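# Hang the clothes rail on two wall hooks

## Task

Place the clothes rail so it rests in both wall hooks, then open the gripper and move the arm away. It counts only if the rail stays in the hooks by itself; a rail still in the gripper at the end, or one held up only by the robot, means failure.

## Robot and tools

Robot: one xArm6 arm (six revolute joints) with a two-finger parallel gripper and a wrist camera. There is only one arm, so every command is a single row for that arm.

Joint order, used in every row and in every per-joint list of a result: waist (joint1), shoulder (joint2), elbow (joint3), forearm roll (joint4), wrist pitch (joint5), wrist roll (joint6). Stated ranges in radians: waist -6.283..6.283, shoulder -2.059..2.094, elbow -3.927..0.192, forearm roll -6.283..6.283, wrist pitch -1.693..3.142, wrist roll -6.283..6.283. Real ends may differ by up to 0.010 rad.

Scene frame: origin on the table top straight below the arm base, +z up, +y to the left when facing along +x. Positions are in metres. The base can be slightly tilted relative to the table, and the reported hand position gets less accurate at long reach. end_effector_position is the pinch point between the closed finger pads, roughly 2 cm behind the fingertips; the fingers point along the gripper's +z and open along its y axis. Closing pushes the tips about 10 mm further along +z.

A row is 7 plain numbers, each in [-1, 1]: six joint displacements in the order above, then the gripper opening. Joint numbers are scaled so 1.0 = 2.036 rad. They are offsets, not absolute angles. The opening is absolute: +1 fully open, -1 closed.

Tools:
- execute_actions(actions): a list of actions; each action is a table of 1 to 15 rows, each row lasting one 1/30 s step; a short table repeats its final row until 15 steps are used. Within an action every row's displacements are measured from the joint angles at that action's start (for a call's first action, the angles in the latest reported state), not from the previous row. An action asking a joint more than 0.010 rad past its range is rejected; if the first action fails that check or any action is malformed, nothing in the call runs. An empty list just returns the current state and images.
- move(target, speed, blocking): target is one row as above; its displacements are offsets from the Joint positions in the most recent result that printed them. All joints travel in step, so the hand follows a curve, and the path ignores obstacles. speed is the top rad/s of the joint with the longest travel, 0.01 to 2 (default 0.5); paths last 0.5 to 10 s. The gripper value is applied at the start. blocking=false returns after 0.5 s while the arm keeps going; then use wait(0) or stop before sending anything else. The result adds a move: line with the ending (done, off_target, moving, held, fault), limits=held or limits=none, and the joint farthest from target.
- wait(seconds): 0 to 10; the arm keeps its last command, a running move carries on.
- stop(): brakes a running move; the fingers are not stopped.
- zoom_image(camera, region): camera is cam_head_left, cam_head_right, cam_high, cam_low or cam_wrist; region [x0, y0, x1, y1] in image pixels from the top-left, at most 504x504. All images are 672x504.
- read_manual(section): only gives licence texts.
- finished_scene(scene): ends the current scene, given its number; irreversible.

Results: end_effector_position and end_effector_quat_wxyz, linear and angular velocities, Joint positions (rad, then finger-pad gap in m, 0.084 when fully open), Joint velocities, Joint targets (what the joints are currently driven to; these can drift even with no new command), joint torques (offset, scaled and noisy), and grip_measured, the measured opening on the command scale. Lines to watch: "joint sent to its limit", "joint command not followed" (a clearance check altered targets), TORQUE FAULT, MOTOR HOT and OVER-TEMPERATURE FAULT. Camera calibration lines are given for each camera; fixed cameras may be off by a couple of degrees and millimetres.

Motion limits: joint targets change at most 3.14 rad/s; each step the target stays within 0.623 rad of the measured angle, and targets are scaled back if they would put the hand over 70 mm from its measured spot. Large moves therefore need several actions; finish an incomplete move with a fresh command.

Gripping: to hold the rail, keep commanding an opening well below grip_measured; lower means a firmer squeeze (about 24 N per pad at most). Resending grip_measured gives a light hold that may let wide parts slip. Closing fast can squeeze extra hard. Expect occasional tugs on the held rail.

Load limits (N m): waist 44, shoulder 44, elbow 26.4, forearm roll 26.4, wrist pitch 17.6, wrist roll 17.6, including the held object's weight. Reaching one triggers a torque fault: the arm backs off, halts for 10 s and drops the rest of the call. Holding loads heats motors; at 80 °C the brakes lock until cool.

Avoid: fast contact, pushing targets deep past a contact, dropping or knocking anything off the table, leaving the rail pressed up by the gripper. Lower the rail gently into both hooks, open the fingers, check it stays, then withdraw the arm before finishing. Faster, smoother, lower-effort robot motion is preferred; the simulation keeps running while you compose replies.

Each tool is called after "Request:" as a command line: name --argument value for each argument, lists and objects as JSON in quotes; but a table of rows of numbers goes row by row, as --pt "numbers of a row", without its own name.

## Session

Request:
execute_actions --actions '[]'

Scene clock: 0.00 s.
end_effector_position=(+0.1303, +0.3471, +0.3267) grip_measured=+1.00 end_effector_quat_wxyz=(-0.277, +0.162, +0.928, -0.187) end_effector_velocity=(+0.001, -0.000, -0.000) end_effector_angular_velocity=(-0.003, -0.000, -0.003)
Joint names: [waist, shoulder, elbow, forearm roll, wrist pitch, wrist roll]
Joint positions: [ 1.022 -0.312 -1.216  0.375  1.939 -1.919  0.084]
Joint velocities: [-0.002  0.001  0.    -0.     0.     0.002 -0.   ]
Joint torques (N m, as the arm reports them, + toward a larger angle): no reading
Motor temperatures (°C, as the motors report them): [32 30 30 27 34 36]
Joint targets: [1.022 -0.312 -1.216 0.375 1.939 -1.919]

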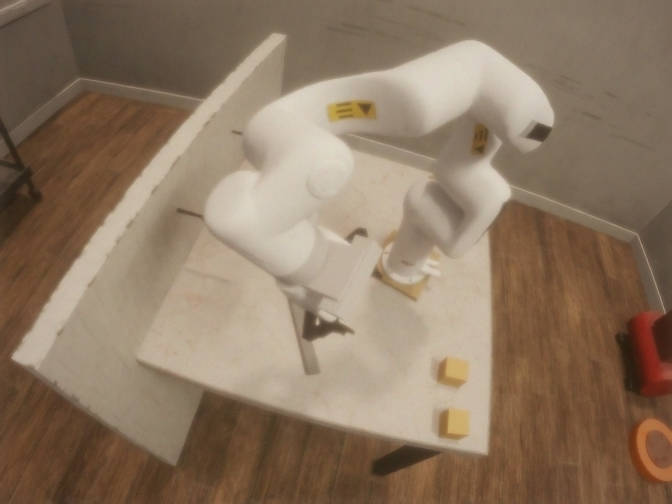

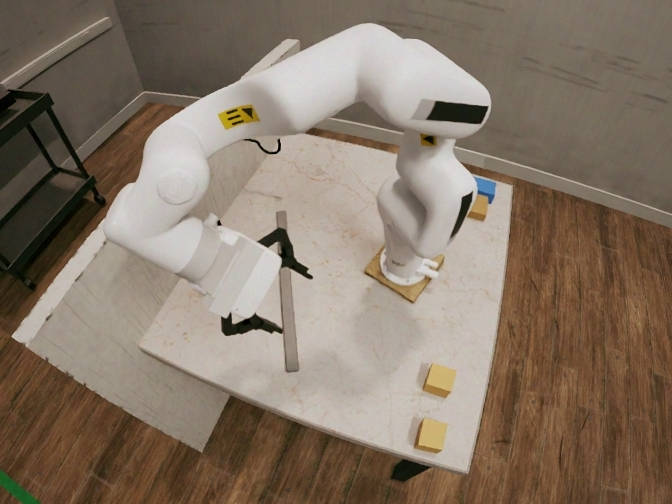

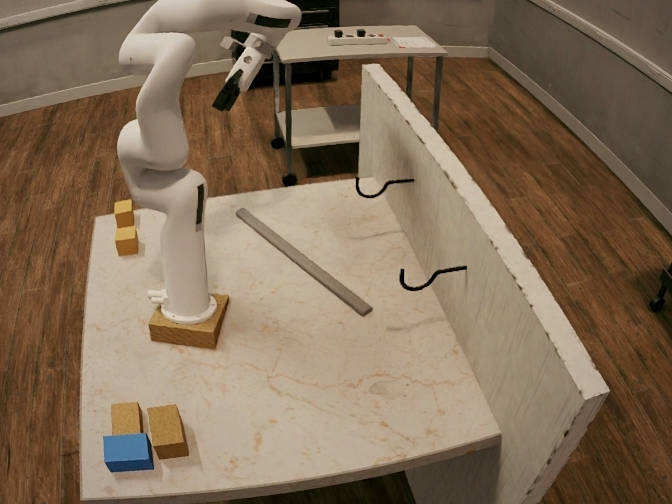

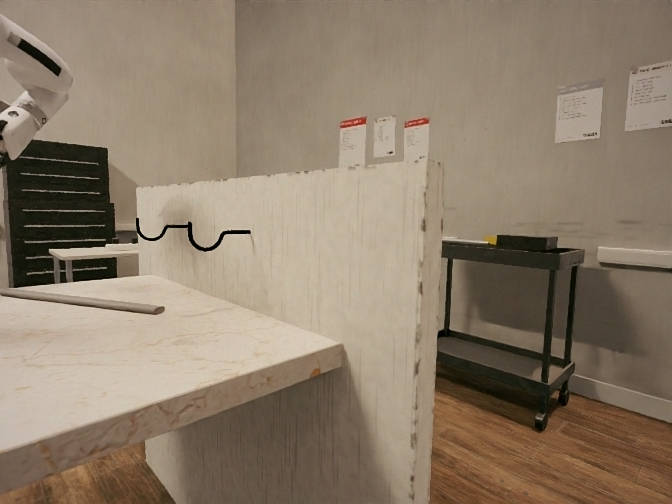

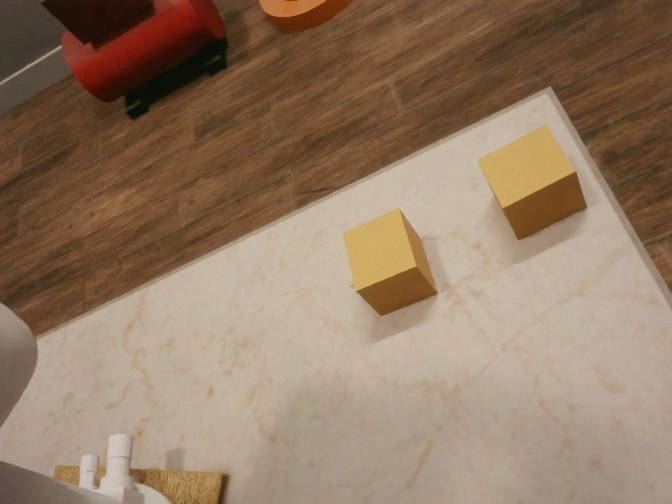

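Request:
zoom_image --camera "cam_high" --region '[200, 150, 520, 350]'

Request:
zoom_image --camera "cam_low" --region '[0, 190, 300, 350]'

Request:
zoom_image --camera "cam_head_right" --region '[150, 100, 400, 400]'

Region (200, 150, 520, 350) of cam_high's 672x504 image, scaled by 1.575, with more detail than that image has; it fills the top 315 rows of this view, and the rest is white.

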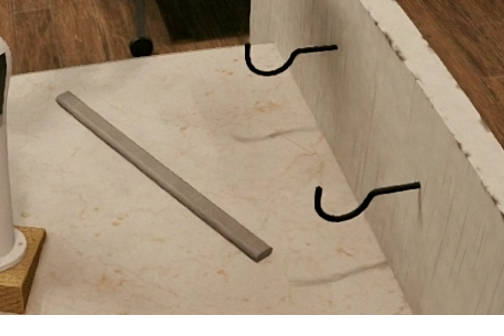

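Region (0, 190, 300, 350) of cam_low's 672x504 image, scaled by 1.680, with more detail than that image has; it fills the top 269 rows of this view, and the rest is white.

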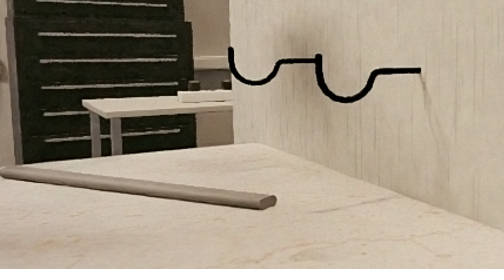

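Region (150, 100, 400, 400) of cam_head_right's 672x504 image, scaled by 1.680, with more detail than that image has.

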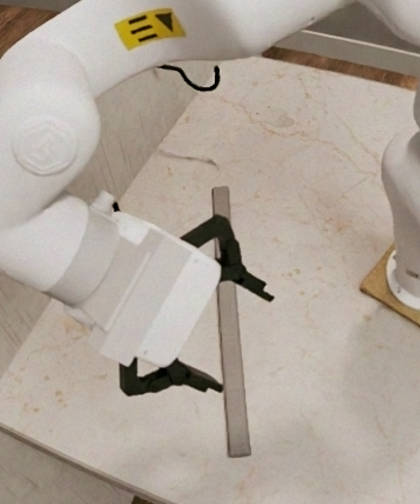

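Request:
move --target '[-0.2444,-0.2212,0.4519,-0.0786,-0.4986,0.0604,1]' --speed 0.7

Scene clock: 121.97 s.
end_effector_position=(+0.2681, +0.1681, +0.1498) grip_measured=+1.00 end_effector_quat_wxyz=(+0.000, +0.519, +0.855, +0.000) end_effector_velocity=(-0.001, -0.002, -0.002) end_effector_angular_velocity=(-0.002, +0.004, -0.004)
Joint names: [waist, shoulder, elbow, forearm roll, wrist pitch, wrist roll]
Joint positions: [ 0.525 -0.762 -0.297  0.215  0.924 -1.796  0.084]
Joint velocities: [-0.003  0.     0.006  0.    -0.001 -0.    -0.   ]
Joint torques (N m, as the arm reports them, + toward a larger angle): [ -2.22  -6.79 -14.31   0.28  -2.42   0.22]
Motor temperatures (°C, as the motors report them): [32 31 34 27 34 36]
Joint targets: [0.525 -0.762 -0.296 0.215 0.924 -1.796]
move: done; limits=none; farthest joint: the waist, 0.001 radians from its target (0.498 radians at the start)
camera_calibration (this result's frames):
cam_wrist: T_world_to_cam=[[0.886859, 0.461824, 0.0141266, -0.283629], [0.461862, -0.886951, 0.000596691, 0.10018], [0.0128052, 0.00599537, -0.9999, 0.276218], [0, 0, 0, 1]] pos_world=[0.201732, 0.218186, 0.280138]

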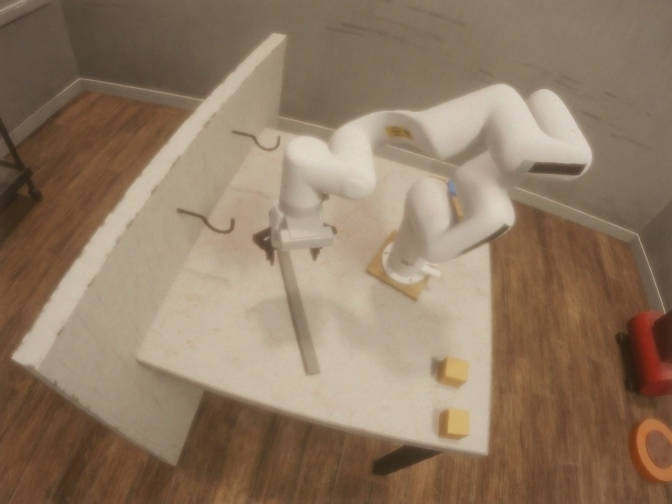

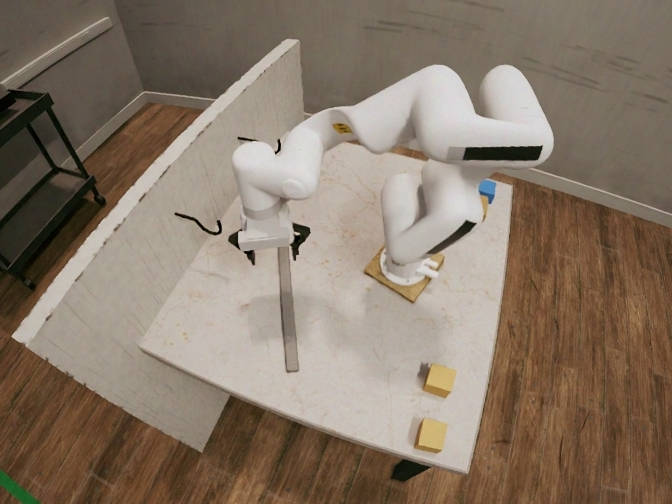

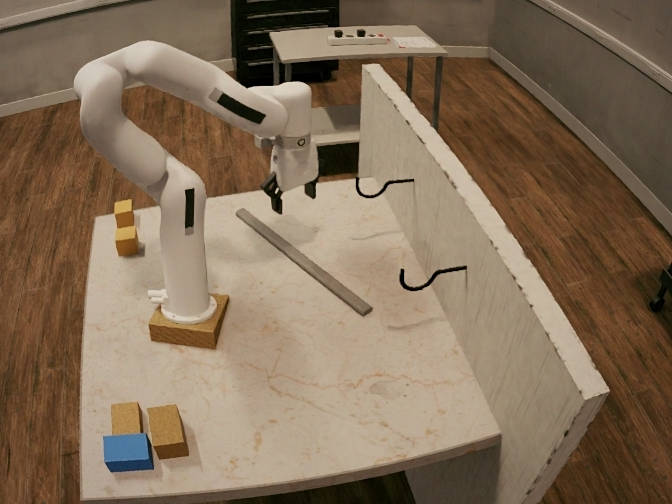

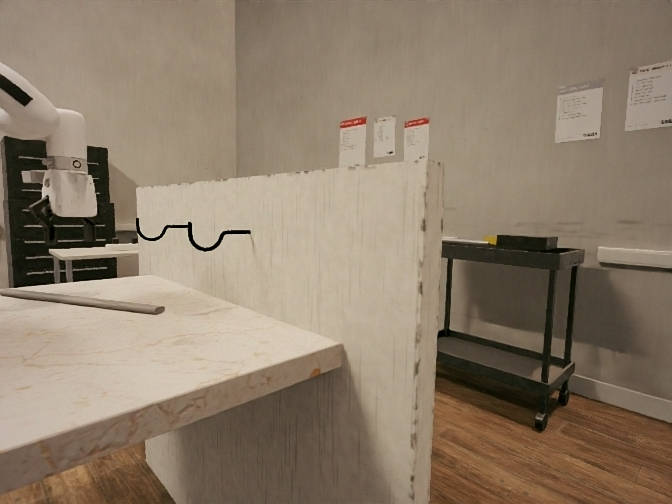

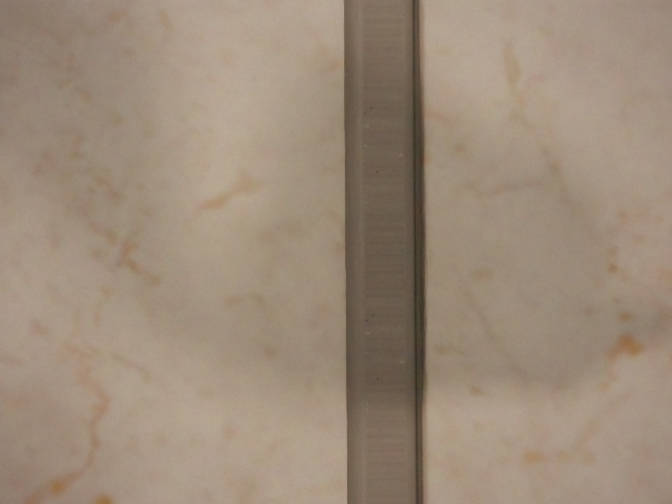

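Request:
move --target '[0.0336,0.0794,0.0637,0.0298,-0.1451,-0.0123,1]' --speed 0.4

Scene clock: 168.80 s.
end_effector_position=(+0.2572, +0.1617, +0.0798) grip_measured=+1.00 end_effector_quat_wxyz=(+0.000, +0.519, +0.855, +0.001) end_effector_velocity=(-0.002, -0.001, -0.002) end_effector_angular_velocity=(-0.002, +0.005, +0.000)
Joint names: [waist, shoulder, elbow, forearm roll, wrist pitch, wrist roll]
Joint positions: [ 0.593 -0.601 -0.167  0.276  0.629 -1.821  0.084]
Joint velocities: [ 0.001  0.002  0.003  0.    -0.     0.     0.   ]
Joint torques (N m, as the arm reports them, + toward a larger angle): [ -1.69  -7.88 -11.94   0.24  -2.39  -0.1 ]
Motor temperatures (°C, as the motors report them): [32 30 34 27 34 36]
Joint targets: [0.593 -0.600 -0.167 0.276 0.629 -1.821]
move: done; limits=none; farthest joint: the waist, 0.000 radians from its target (0.069 radians at the start)
camera_calibration (this result's frames):
cam_wrist: T_world_to_cam=[[0.887101, 0.461348, 0.0144911, -0.270052], [0.461387, -0.887199, 0.000727856, 0.0997501], [0.0131923, 0.00604034, -0.999895, 0.206287], [0, 0, 0, 1]] pos_world=[0.190819, 0.21184, 0.210106]

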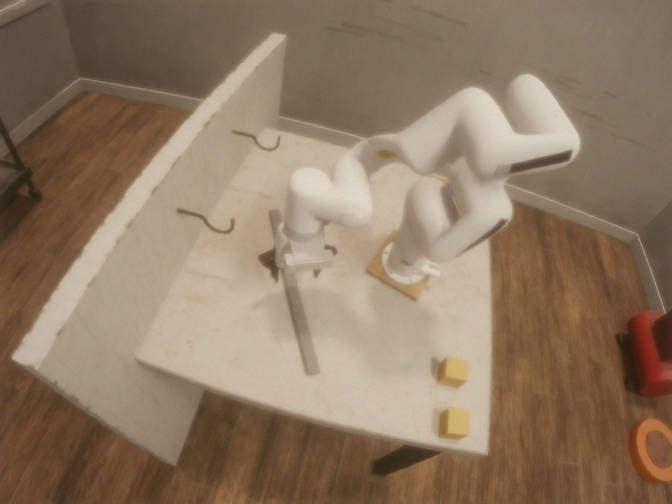

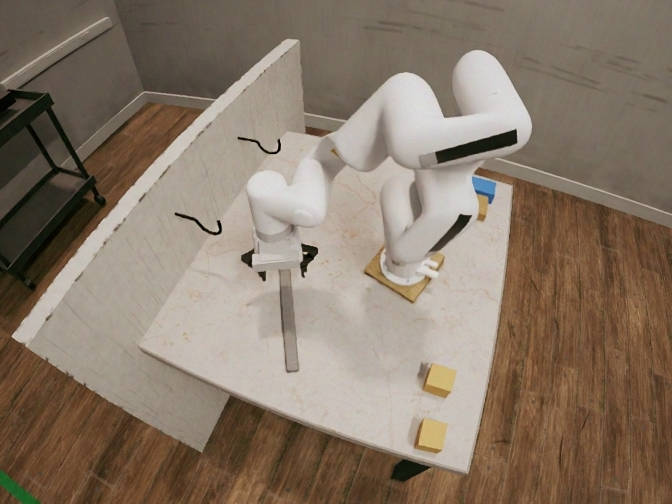

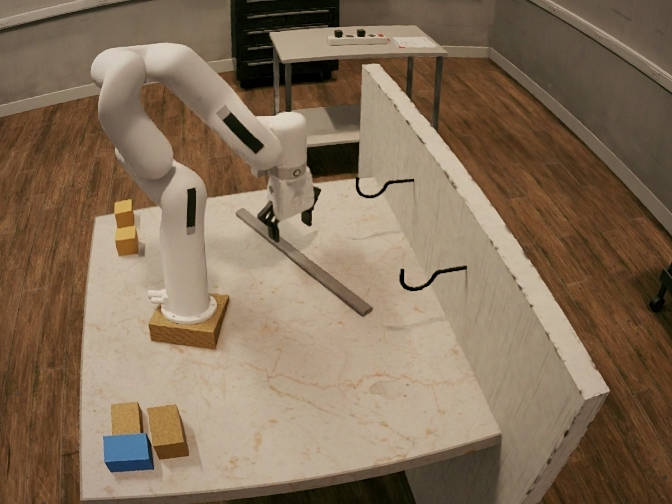

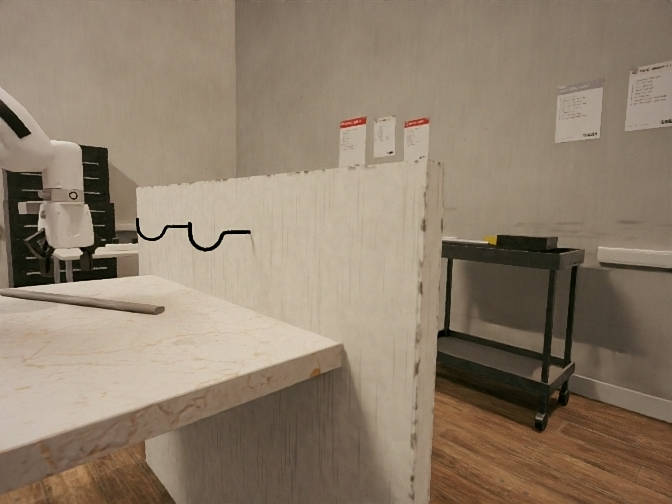

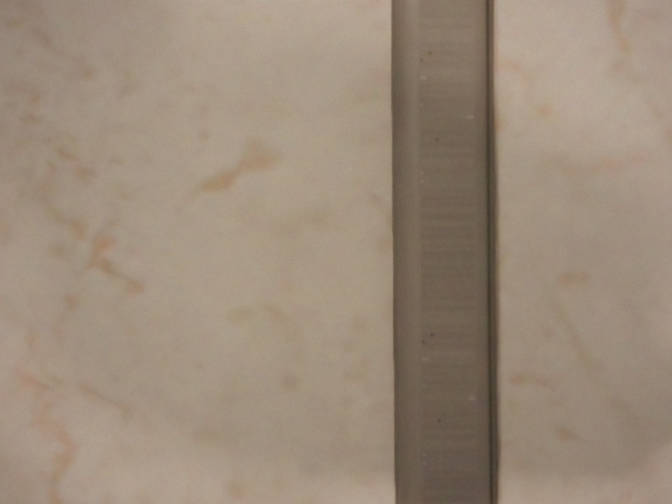

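Request:
move --target '[0.0462,0.1380,0.0018,0.0858,-0.1403,-0.0572,1]' --speed 0.25

Scene clock: 186.40 s.
end_effector_position=(+0.2574, +0.1634, +0.0238) grip_measured=+1.00 end_effector_quat_wxyz=(+0.000, +0.515, +0.857, +0.001) end_effector_velocity=(-0.000, -0.000, +0.000) end_effector_angular_velocity=(+0.000, -0.001, +0.001)
Joint names: [waist, shoulder, elbow, forearm roll, wrist pitch, wrist roll]
Joint positions: [ 0.687 -0.32  -0.164  0.45   0.343 -1.937  0.084]
Joint velocities: [-0.    -0.002  0.002  0.001 -0.001 -0.002 -0.   ]
Joint torques (N m, as the arm reports them, + toward a larger angle): [ -2.28 -10.78  -8.32   0.45  -2.32   0.35]
Motor temperatures (°C, as the motors report them): [32 30 33 27 34 36]
Joint targets: [0.687 -0.320 -0.164 0.451 0.343 -1.938]
move: done; limits=none; farthest joint: the elbow, 0.001 radians from its target (0.004 radians at the start)
camera_calibration (this result's frames):
cam_wrist: T_world_to_cam=[[0.883347, 0.468469, 0.0152968, -0.270454], [0.468535, -0.883445, -0.000816978, 0.0987334], [0.0131311, 0.00788876, -0.999883, 0.150085], [0, 0, 0, 1]] pos_world=[0.190674, 0.212741, 0.154285]

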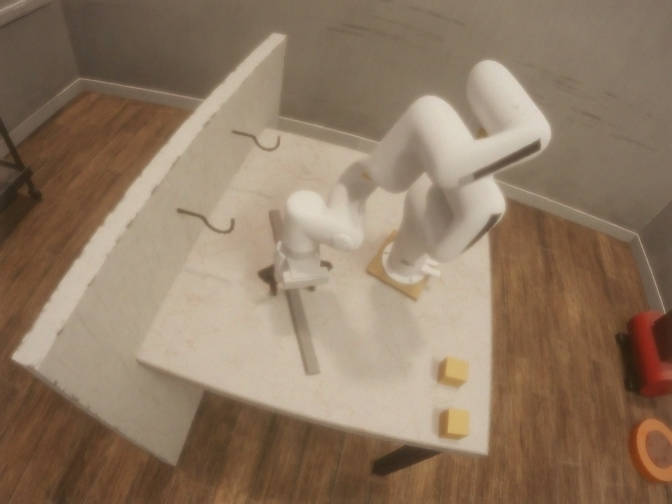

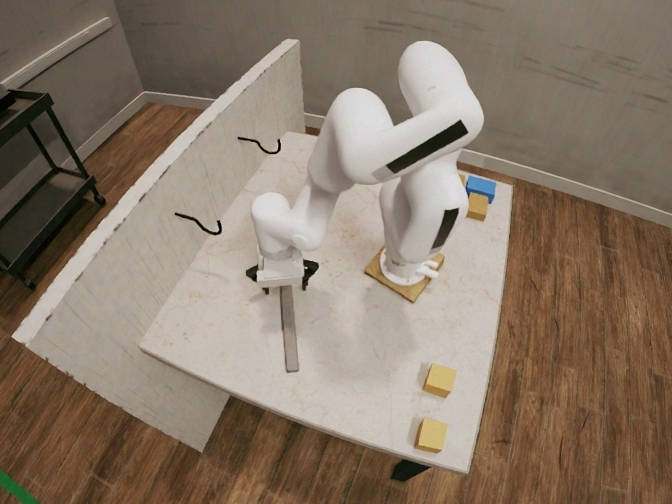

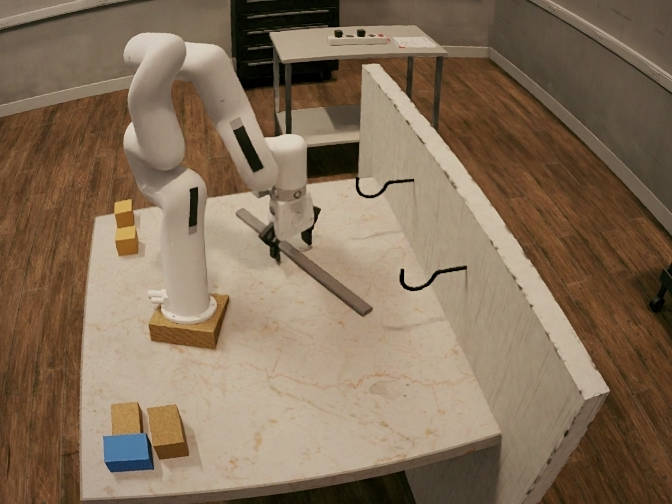

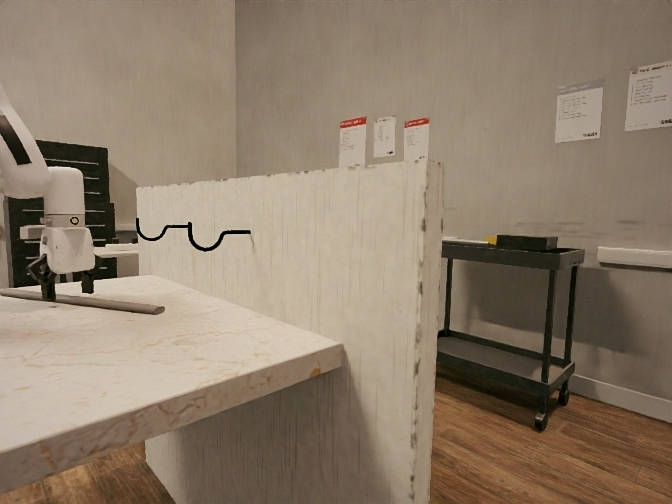

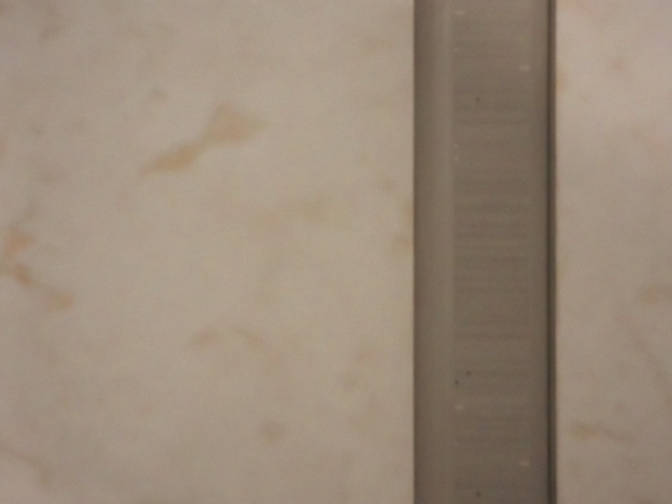

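Request:
zoom_image --camera "cam_high" --region '[220, 180, 400, 330]'

Request:
zoom_image --camera "cam_low" --region '[0, 230, 200, 330]'

Request:
zoom_image --camera "cam_head_left" --region '[220, 180, 400, 400]'

Region (220, 180, 400, 330) of cam_high's 672x504 image, scaled by 2.800, with more detail than that image has.

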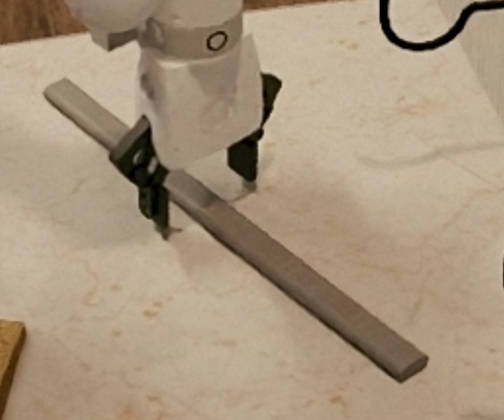

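Region (0, 230, 200, 330) of cam_low's 672x504 image, scaled by 2.520, with more detail than that image has.

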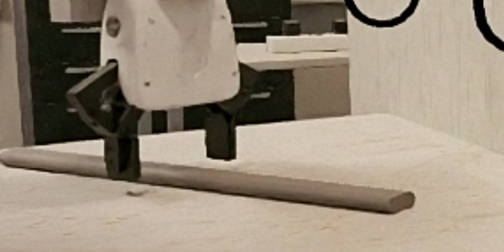

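Region (220, 180, 400, 400) of cam_head_left's 672x504 image, scaled by 2.291, with more detail than that image has; it fills the left 412 columns of this view, and the rest is white.

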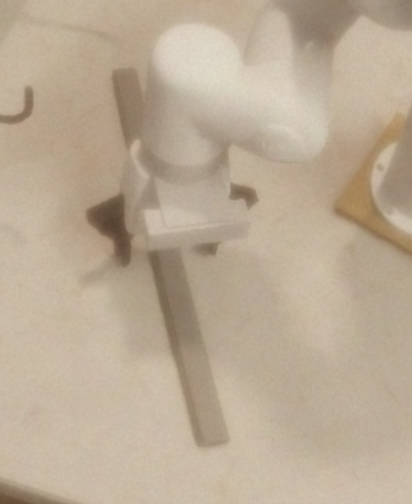

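Request:
execute_actions --actions '[[[0,0,0,0,0,0,0.8],[0,0,0,0,0,0,0.6],[0,0,0,0,0,0,0.4],[0,0,0,0,0,0,0.2],[0,0,0,0,0,0,0.1],[0,0,0,0,0,0,0.0],[0,0,0,0,0,0,-0.05],[0,0,0,0,0,0,-0.1],[0,0,0,0,0,0,-0.15],[0,0,0,0,0,0,-0.2],[0,0,0,0,0,0,-0.25],[0,0,0,0,0,0,-0.3],[0,0,0,0,0,0,-0.35],[0,0,0,0,0,0,-0.4],[0,0,0,0,0,0,-0.45]],[[0,0,0,0,0,0,-0.55],[0,0,0,0,0,0,-0.65],[0,0,0,0,0,0,-0.75],[0,0,0,0,0,0,-0.85],[0,0,0,0,0,0,-1]]]'

Scene clock: 209.60 s.
end_effector_position=(+0.2576, +0.1634, +0.0239) grip_measured=-0.34 end_effector_quat_wxyz=(+0.000, +0.515, +0.857, +0.001) end_effector_velocity=(-0.001, +0.000, -0.000) end_effector_angular_velocity=(-0.000, +0.001, +0.001)
Joint names: [waist, shoulder, elbow, forearm roll, wrist pitch, wrist roll]
Joint positions: [ 0.687 -0.32  -0.164  0.45   0.343 -1.938  0.029]
Joint velocities: [ 0.001  0.001  0.     0.    -0.    -0.     0.   ]
Joint torques (N m, as the arm reports them, + toward a larger angle): [ -2.09 -10.5   -8.77   0.74  -2.27   0.08]
Motor temperatures (°C, as the motors report them): [32 30 32 27 34 36]
Joint targets: [0.687 -0.320 -0.164 0.450 0.343 -1.938]
camera_calibration (this result's frames):
cam_wrist: T_world_to_cam=[[0.883314, 0.468522, 0.0155952, -0.270583], [0.46859, -0.883415, -0.000797592, 0.0987171], [0.0134033, 0.00801227, -0.999878, 0.150058], [0, 0, 0, 1]] pos_world=[0.190741, 0.21278, 0.154338]

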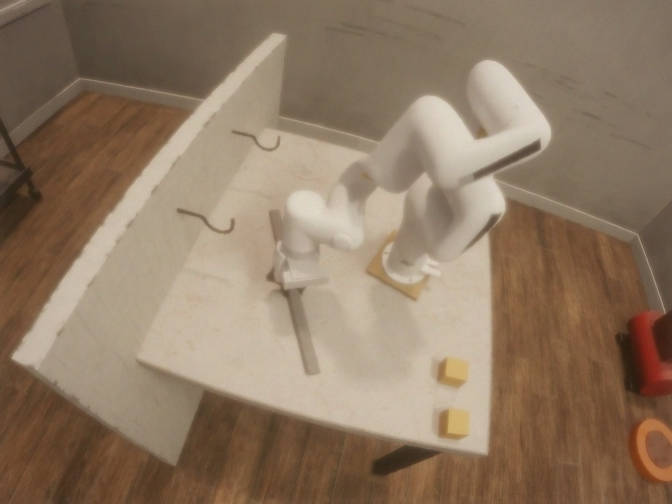

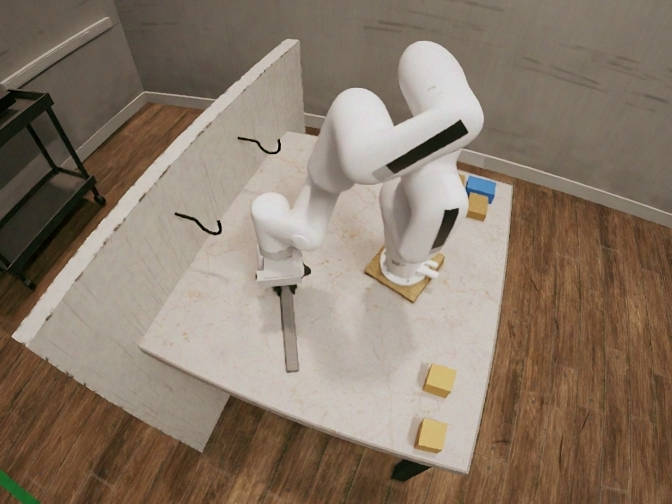

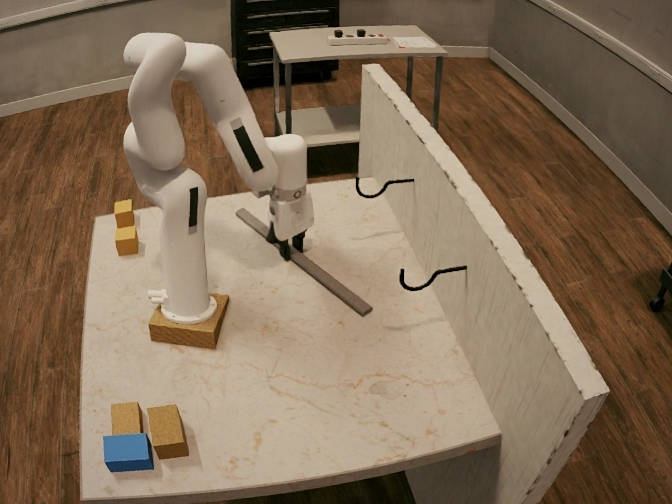

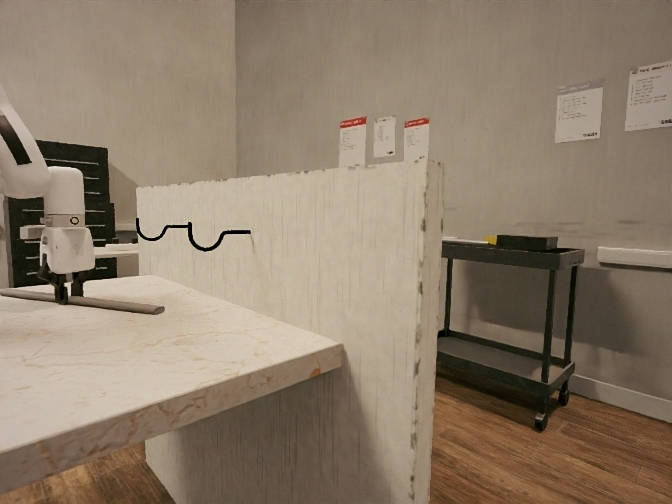

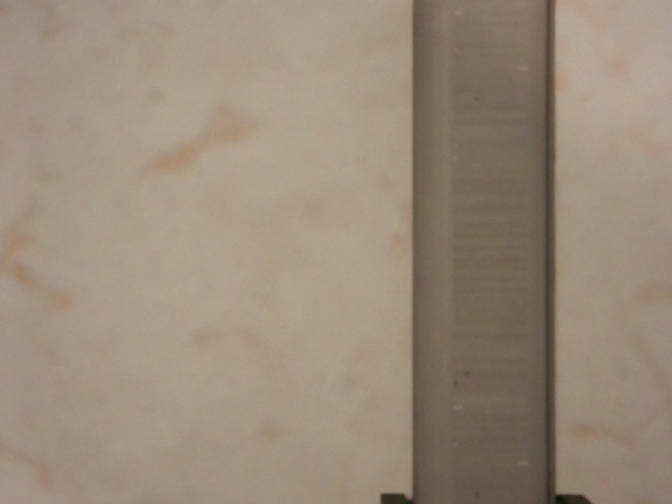

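Request:
move --target '[-0.0462,-0.1380,-0.0018,-0.0858,0.1403,0.0572,-1]' --speed 0.3

Scene clock: 253.80 s.
end_effector_position=(+0.2573, +0.1617, +0.0798) grip_measured=-0.34 end_effector_quat_wxyz=(+0.001, +0.519, +0.855, +0.001) end_effector_velocity=(+0.001, +0.001, +0.001) end_effector_angular_velocity=(+0.001, -0.003, +0.003)
Joint names: [waist, shoulder, elbow, forearm roll, wrist pitch, wrist roll]
Joint positions: [ 0.593 -0.601 -0.168  0.276  0.629 -1.821  0.029]
Joint velocities: [ 0.001 -0.002 -0.002 -0.001  0.    -0.    -0.   ]
Joint torques (N m, as the arm reports them, + toward a larger angle): [ -1.97  -8.81 -12.95   0.36  -2.73   0.26]
Motor temperatures (°C, as the motors report them): [32 30 32 27 34 36]
Joint targets: [0.593 -0.601 -0.168 0.276 0.629 -1.821]
move: done; limits=none; farthest joint: the forearm roll, 0.001 radians from its target (0.175 radians at the start)
camera_calibration (this result's frames):
cam_wrist: T_world_to_cam=[[0.887066, 0.461407, 0.014771, -0.270177], [0.461447, -0.887167, 0.00076192, 0.099728], [0.0134559, 0.00614019, -0.999891, 0.206275], [0, 0, 0, 1]] pos_world=[0.19087, 0.211871, 0.210168]

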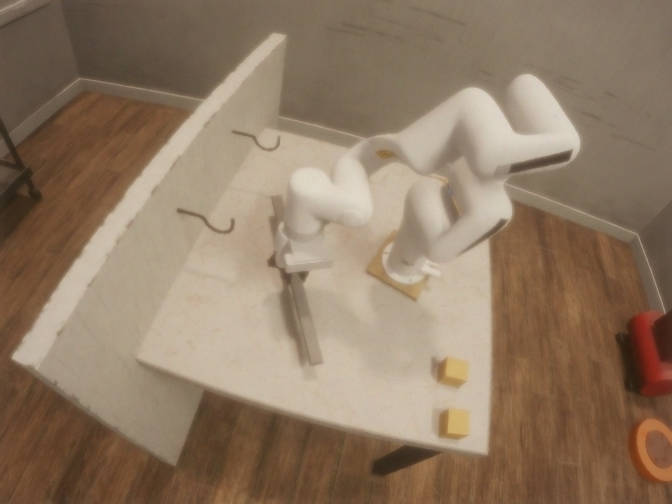

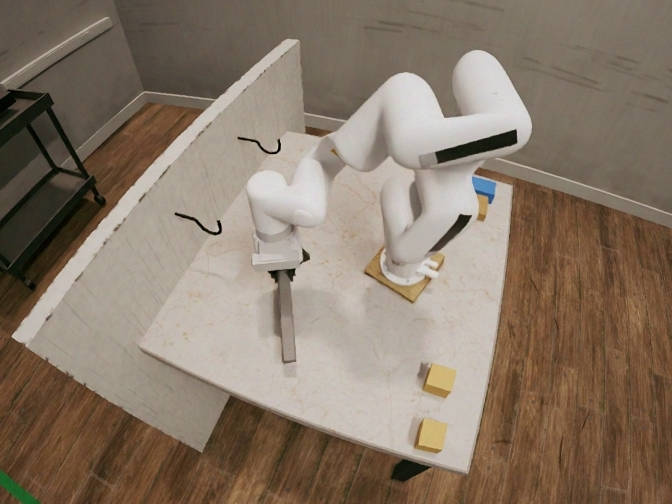

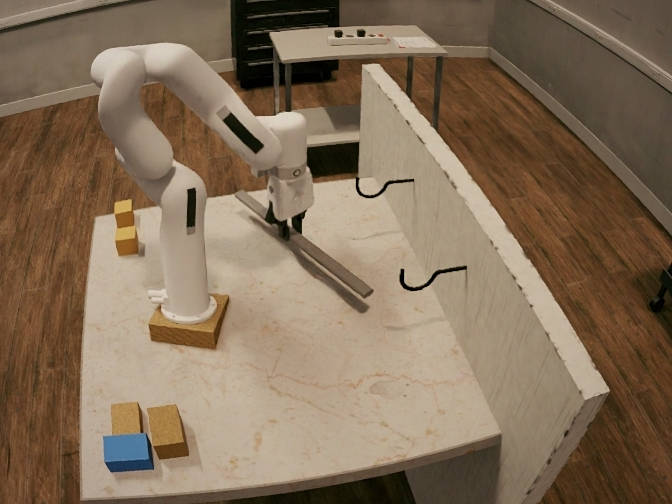

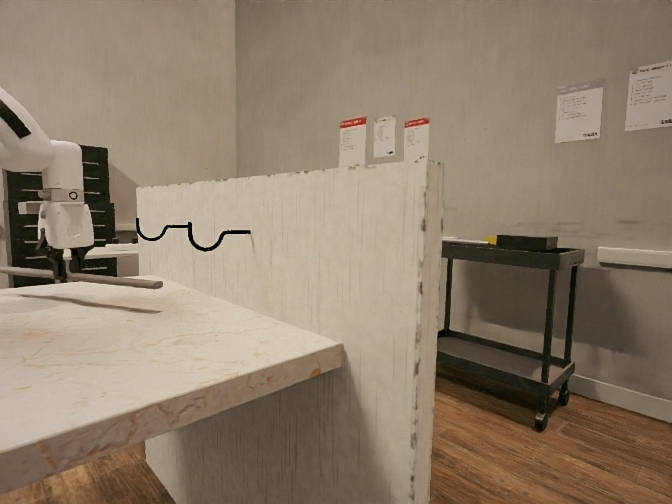

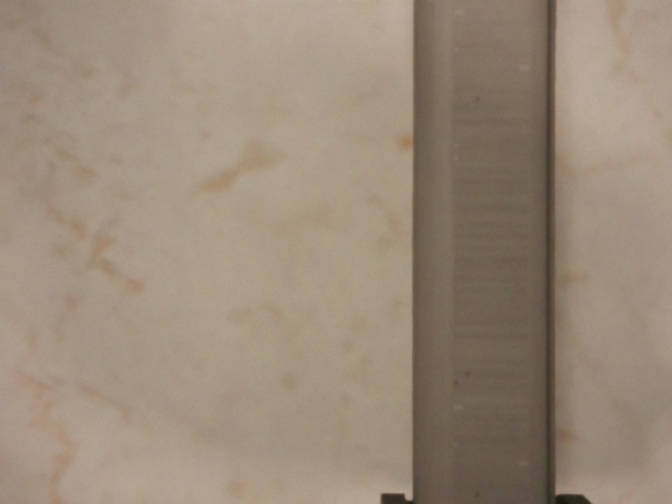

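Request:
move --target '[-0.2591,-0.0197,-0.2093,-0.0201,0.2759,0.0404,-1]' --speed 0.45

Scene clock: 262.50 s.
end_effector_position=(+0.3295, +0.0699, +0.2390) grip_measured=-0.34 end_effector_quat_wxyz=(-0.000, +0.707, +0.707, +0.000) end_effector_velocity=(+0.002, -0.000, +0.003) end_effector_angular_velocity=(-0.001, -0.008, +0.002)
Joint names: [waist, shoulder, elbow, forearm roll, wrist pitch, wrist roll]
Joint positions: [ 0.066 -0.641 -0.593  0.235  1.19  -1.739  0.029]
Joint velocities: [-0.003 -0.001 -0.006 -0.    -0.    -0.003  0.   ]
Joint torques (N m, as the arm reports them, + toward a larger angle): [ -3.08  -8.86 -16.48   0.33  -2.83   0.12]
Motor temperatures (°C, as the motors report them): [32 30 33 27 34 36]
Joint targets: [0.066 -0.641 -0.594 0.235 1.190 -1.739]
move: done; limits=none; farthest joint: the waist, 0.001 radians from its target (0.528 radians at the start)
camera_calibration (this result's frames):
cam_wrist: T_world_to_cam=[[0.999917, -0.00023962, 0.0128824, -0.298669], [-0.000239582, -1, -0.0000044624, 0.144973], [0.0128824, 0.0000013756, -0.999917, 0.365693], [0, 0, 0, 1]] pos_world=[0.293968, 0.144901, 0.369511]

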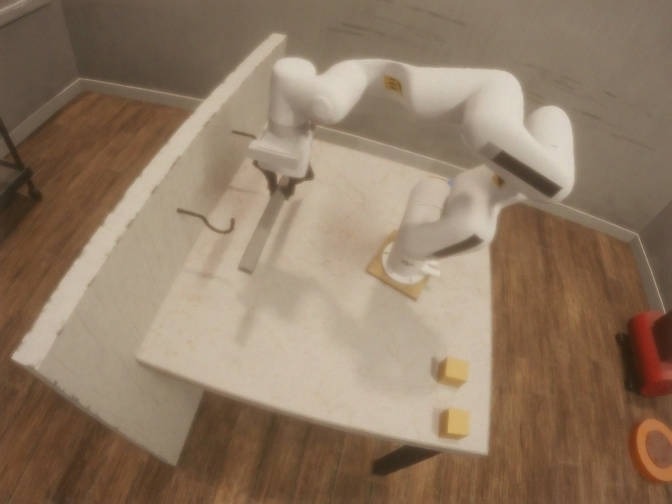

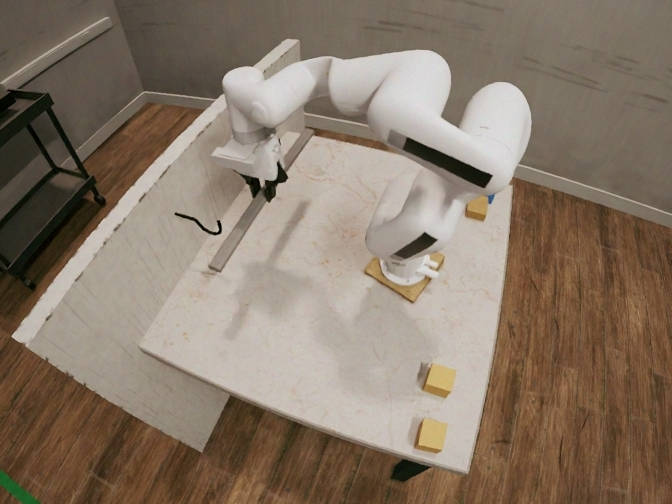

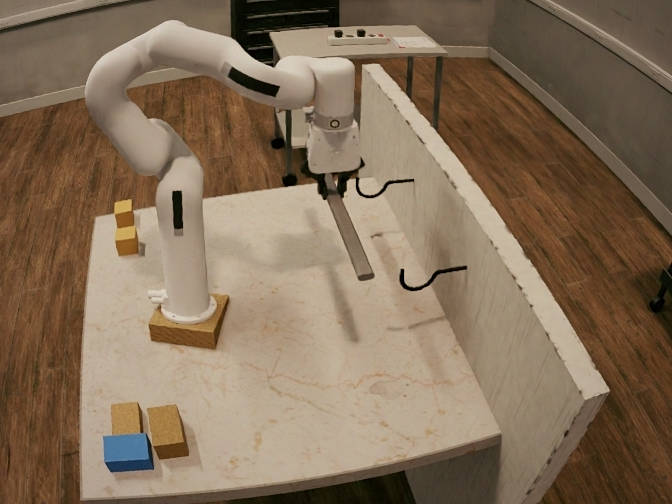

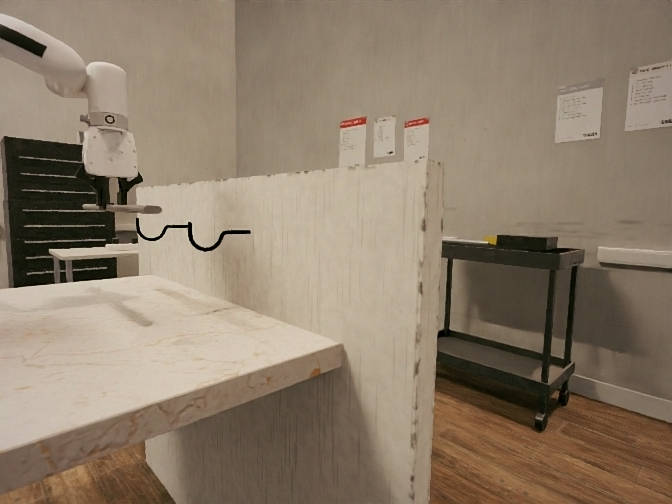

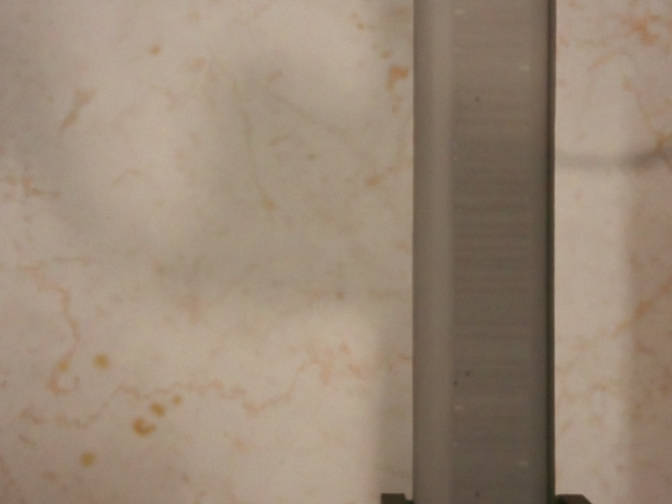

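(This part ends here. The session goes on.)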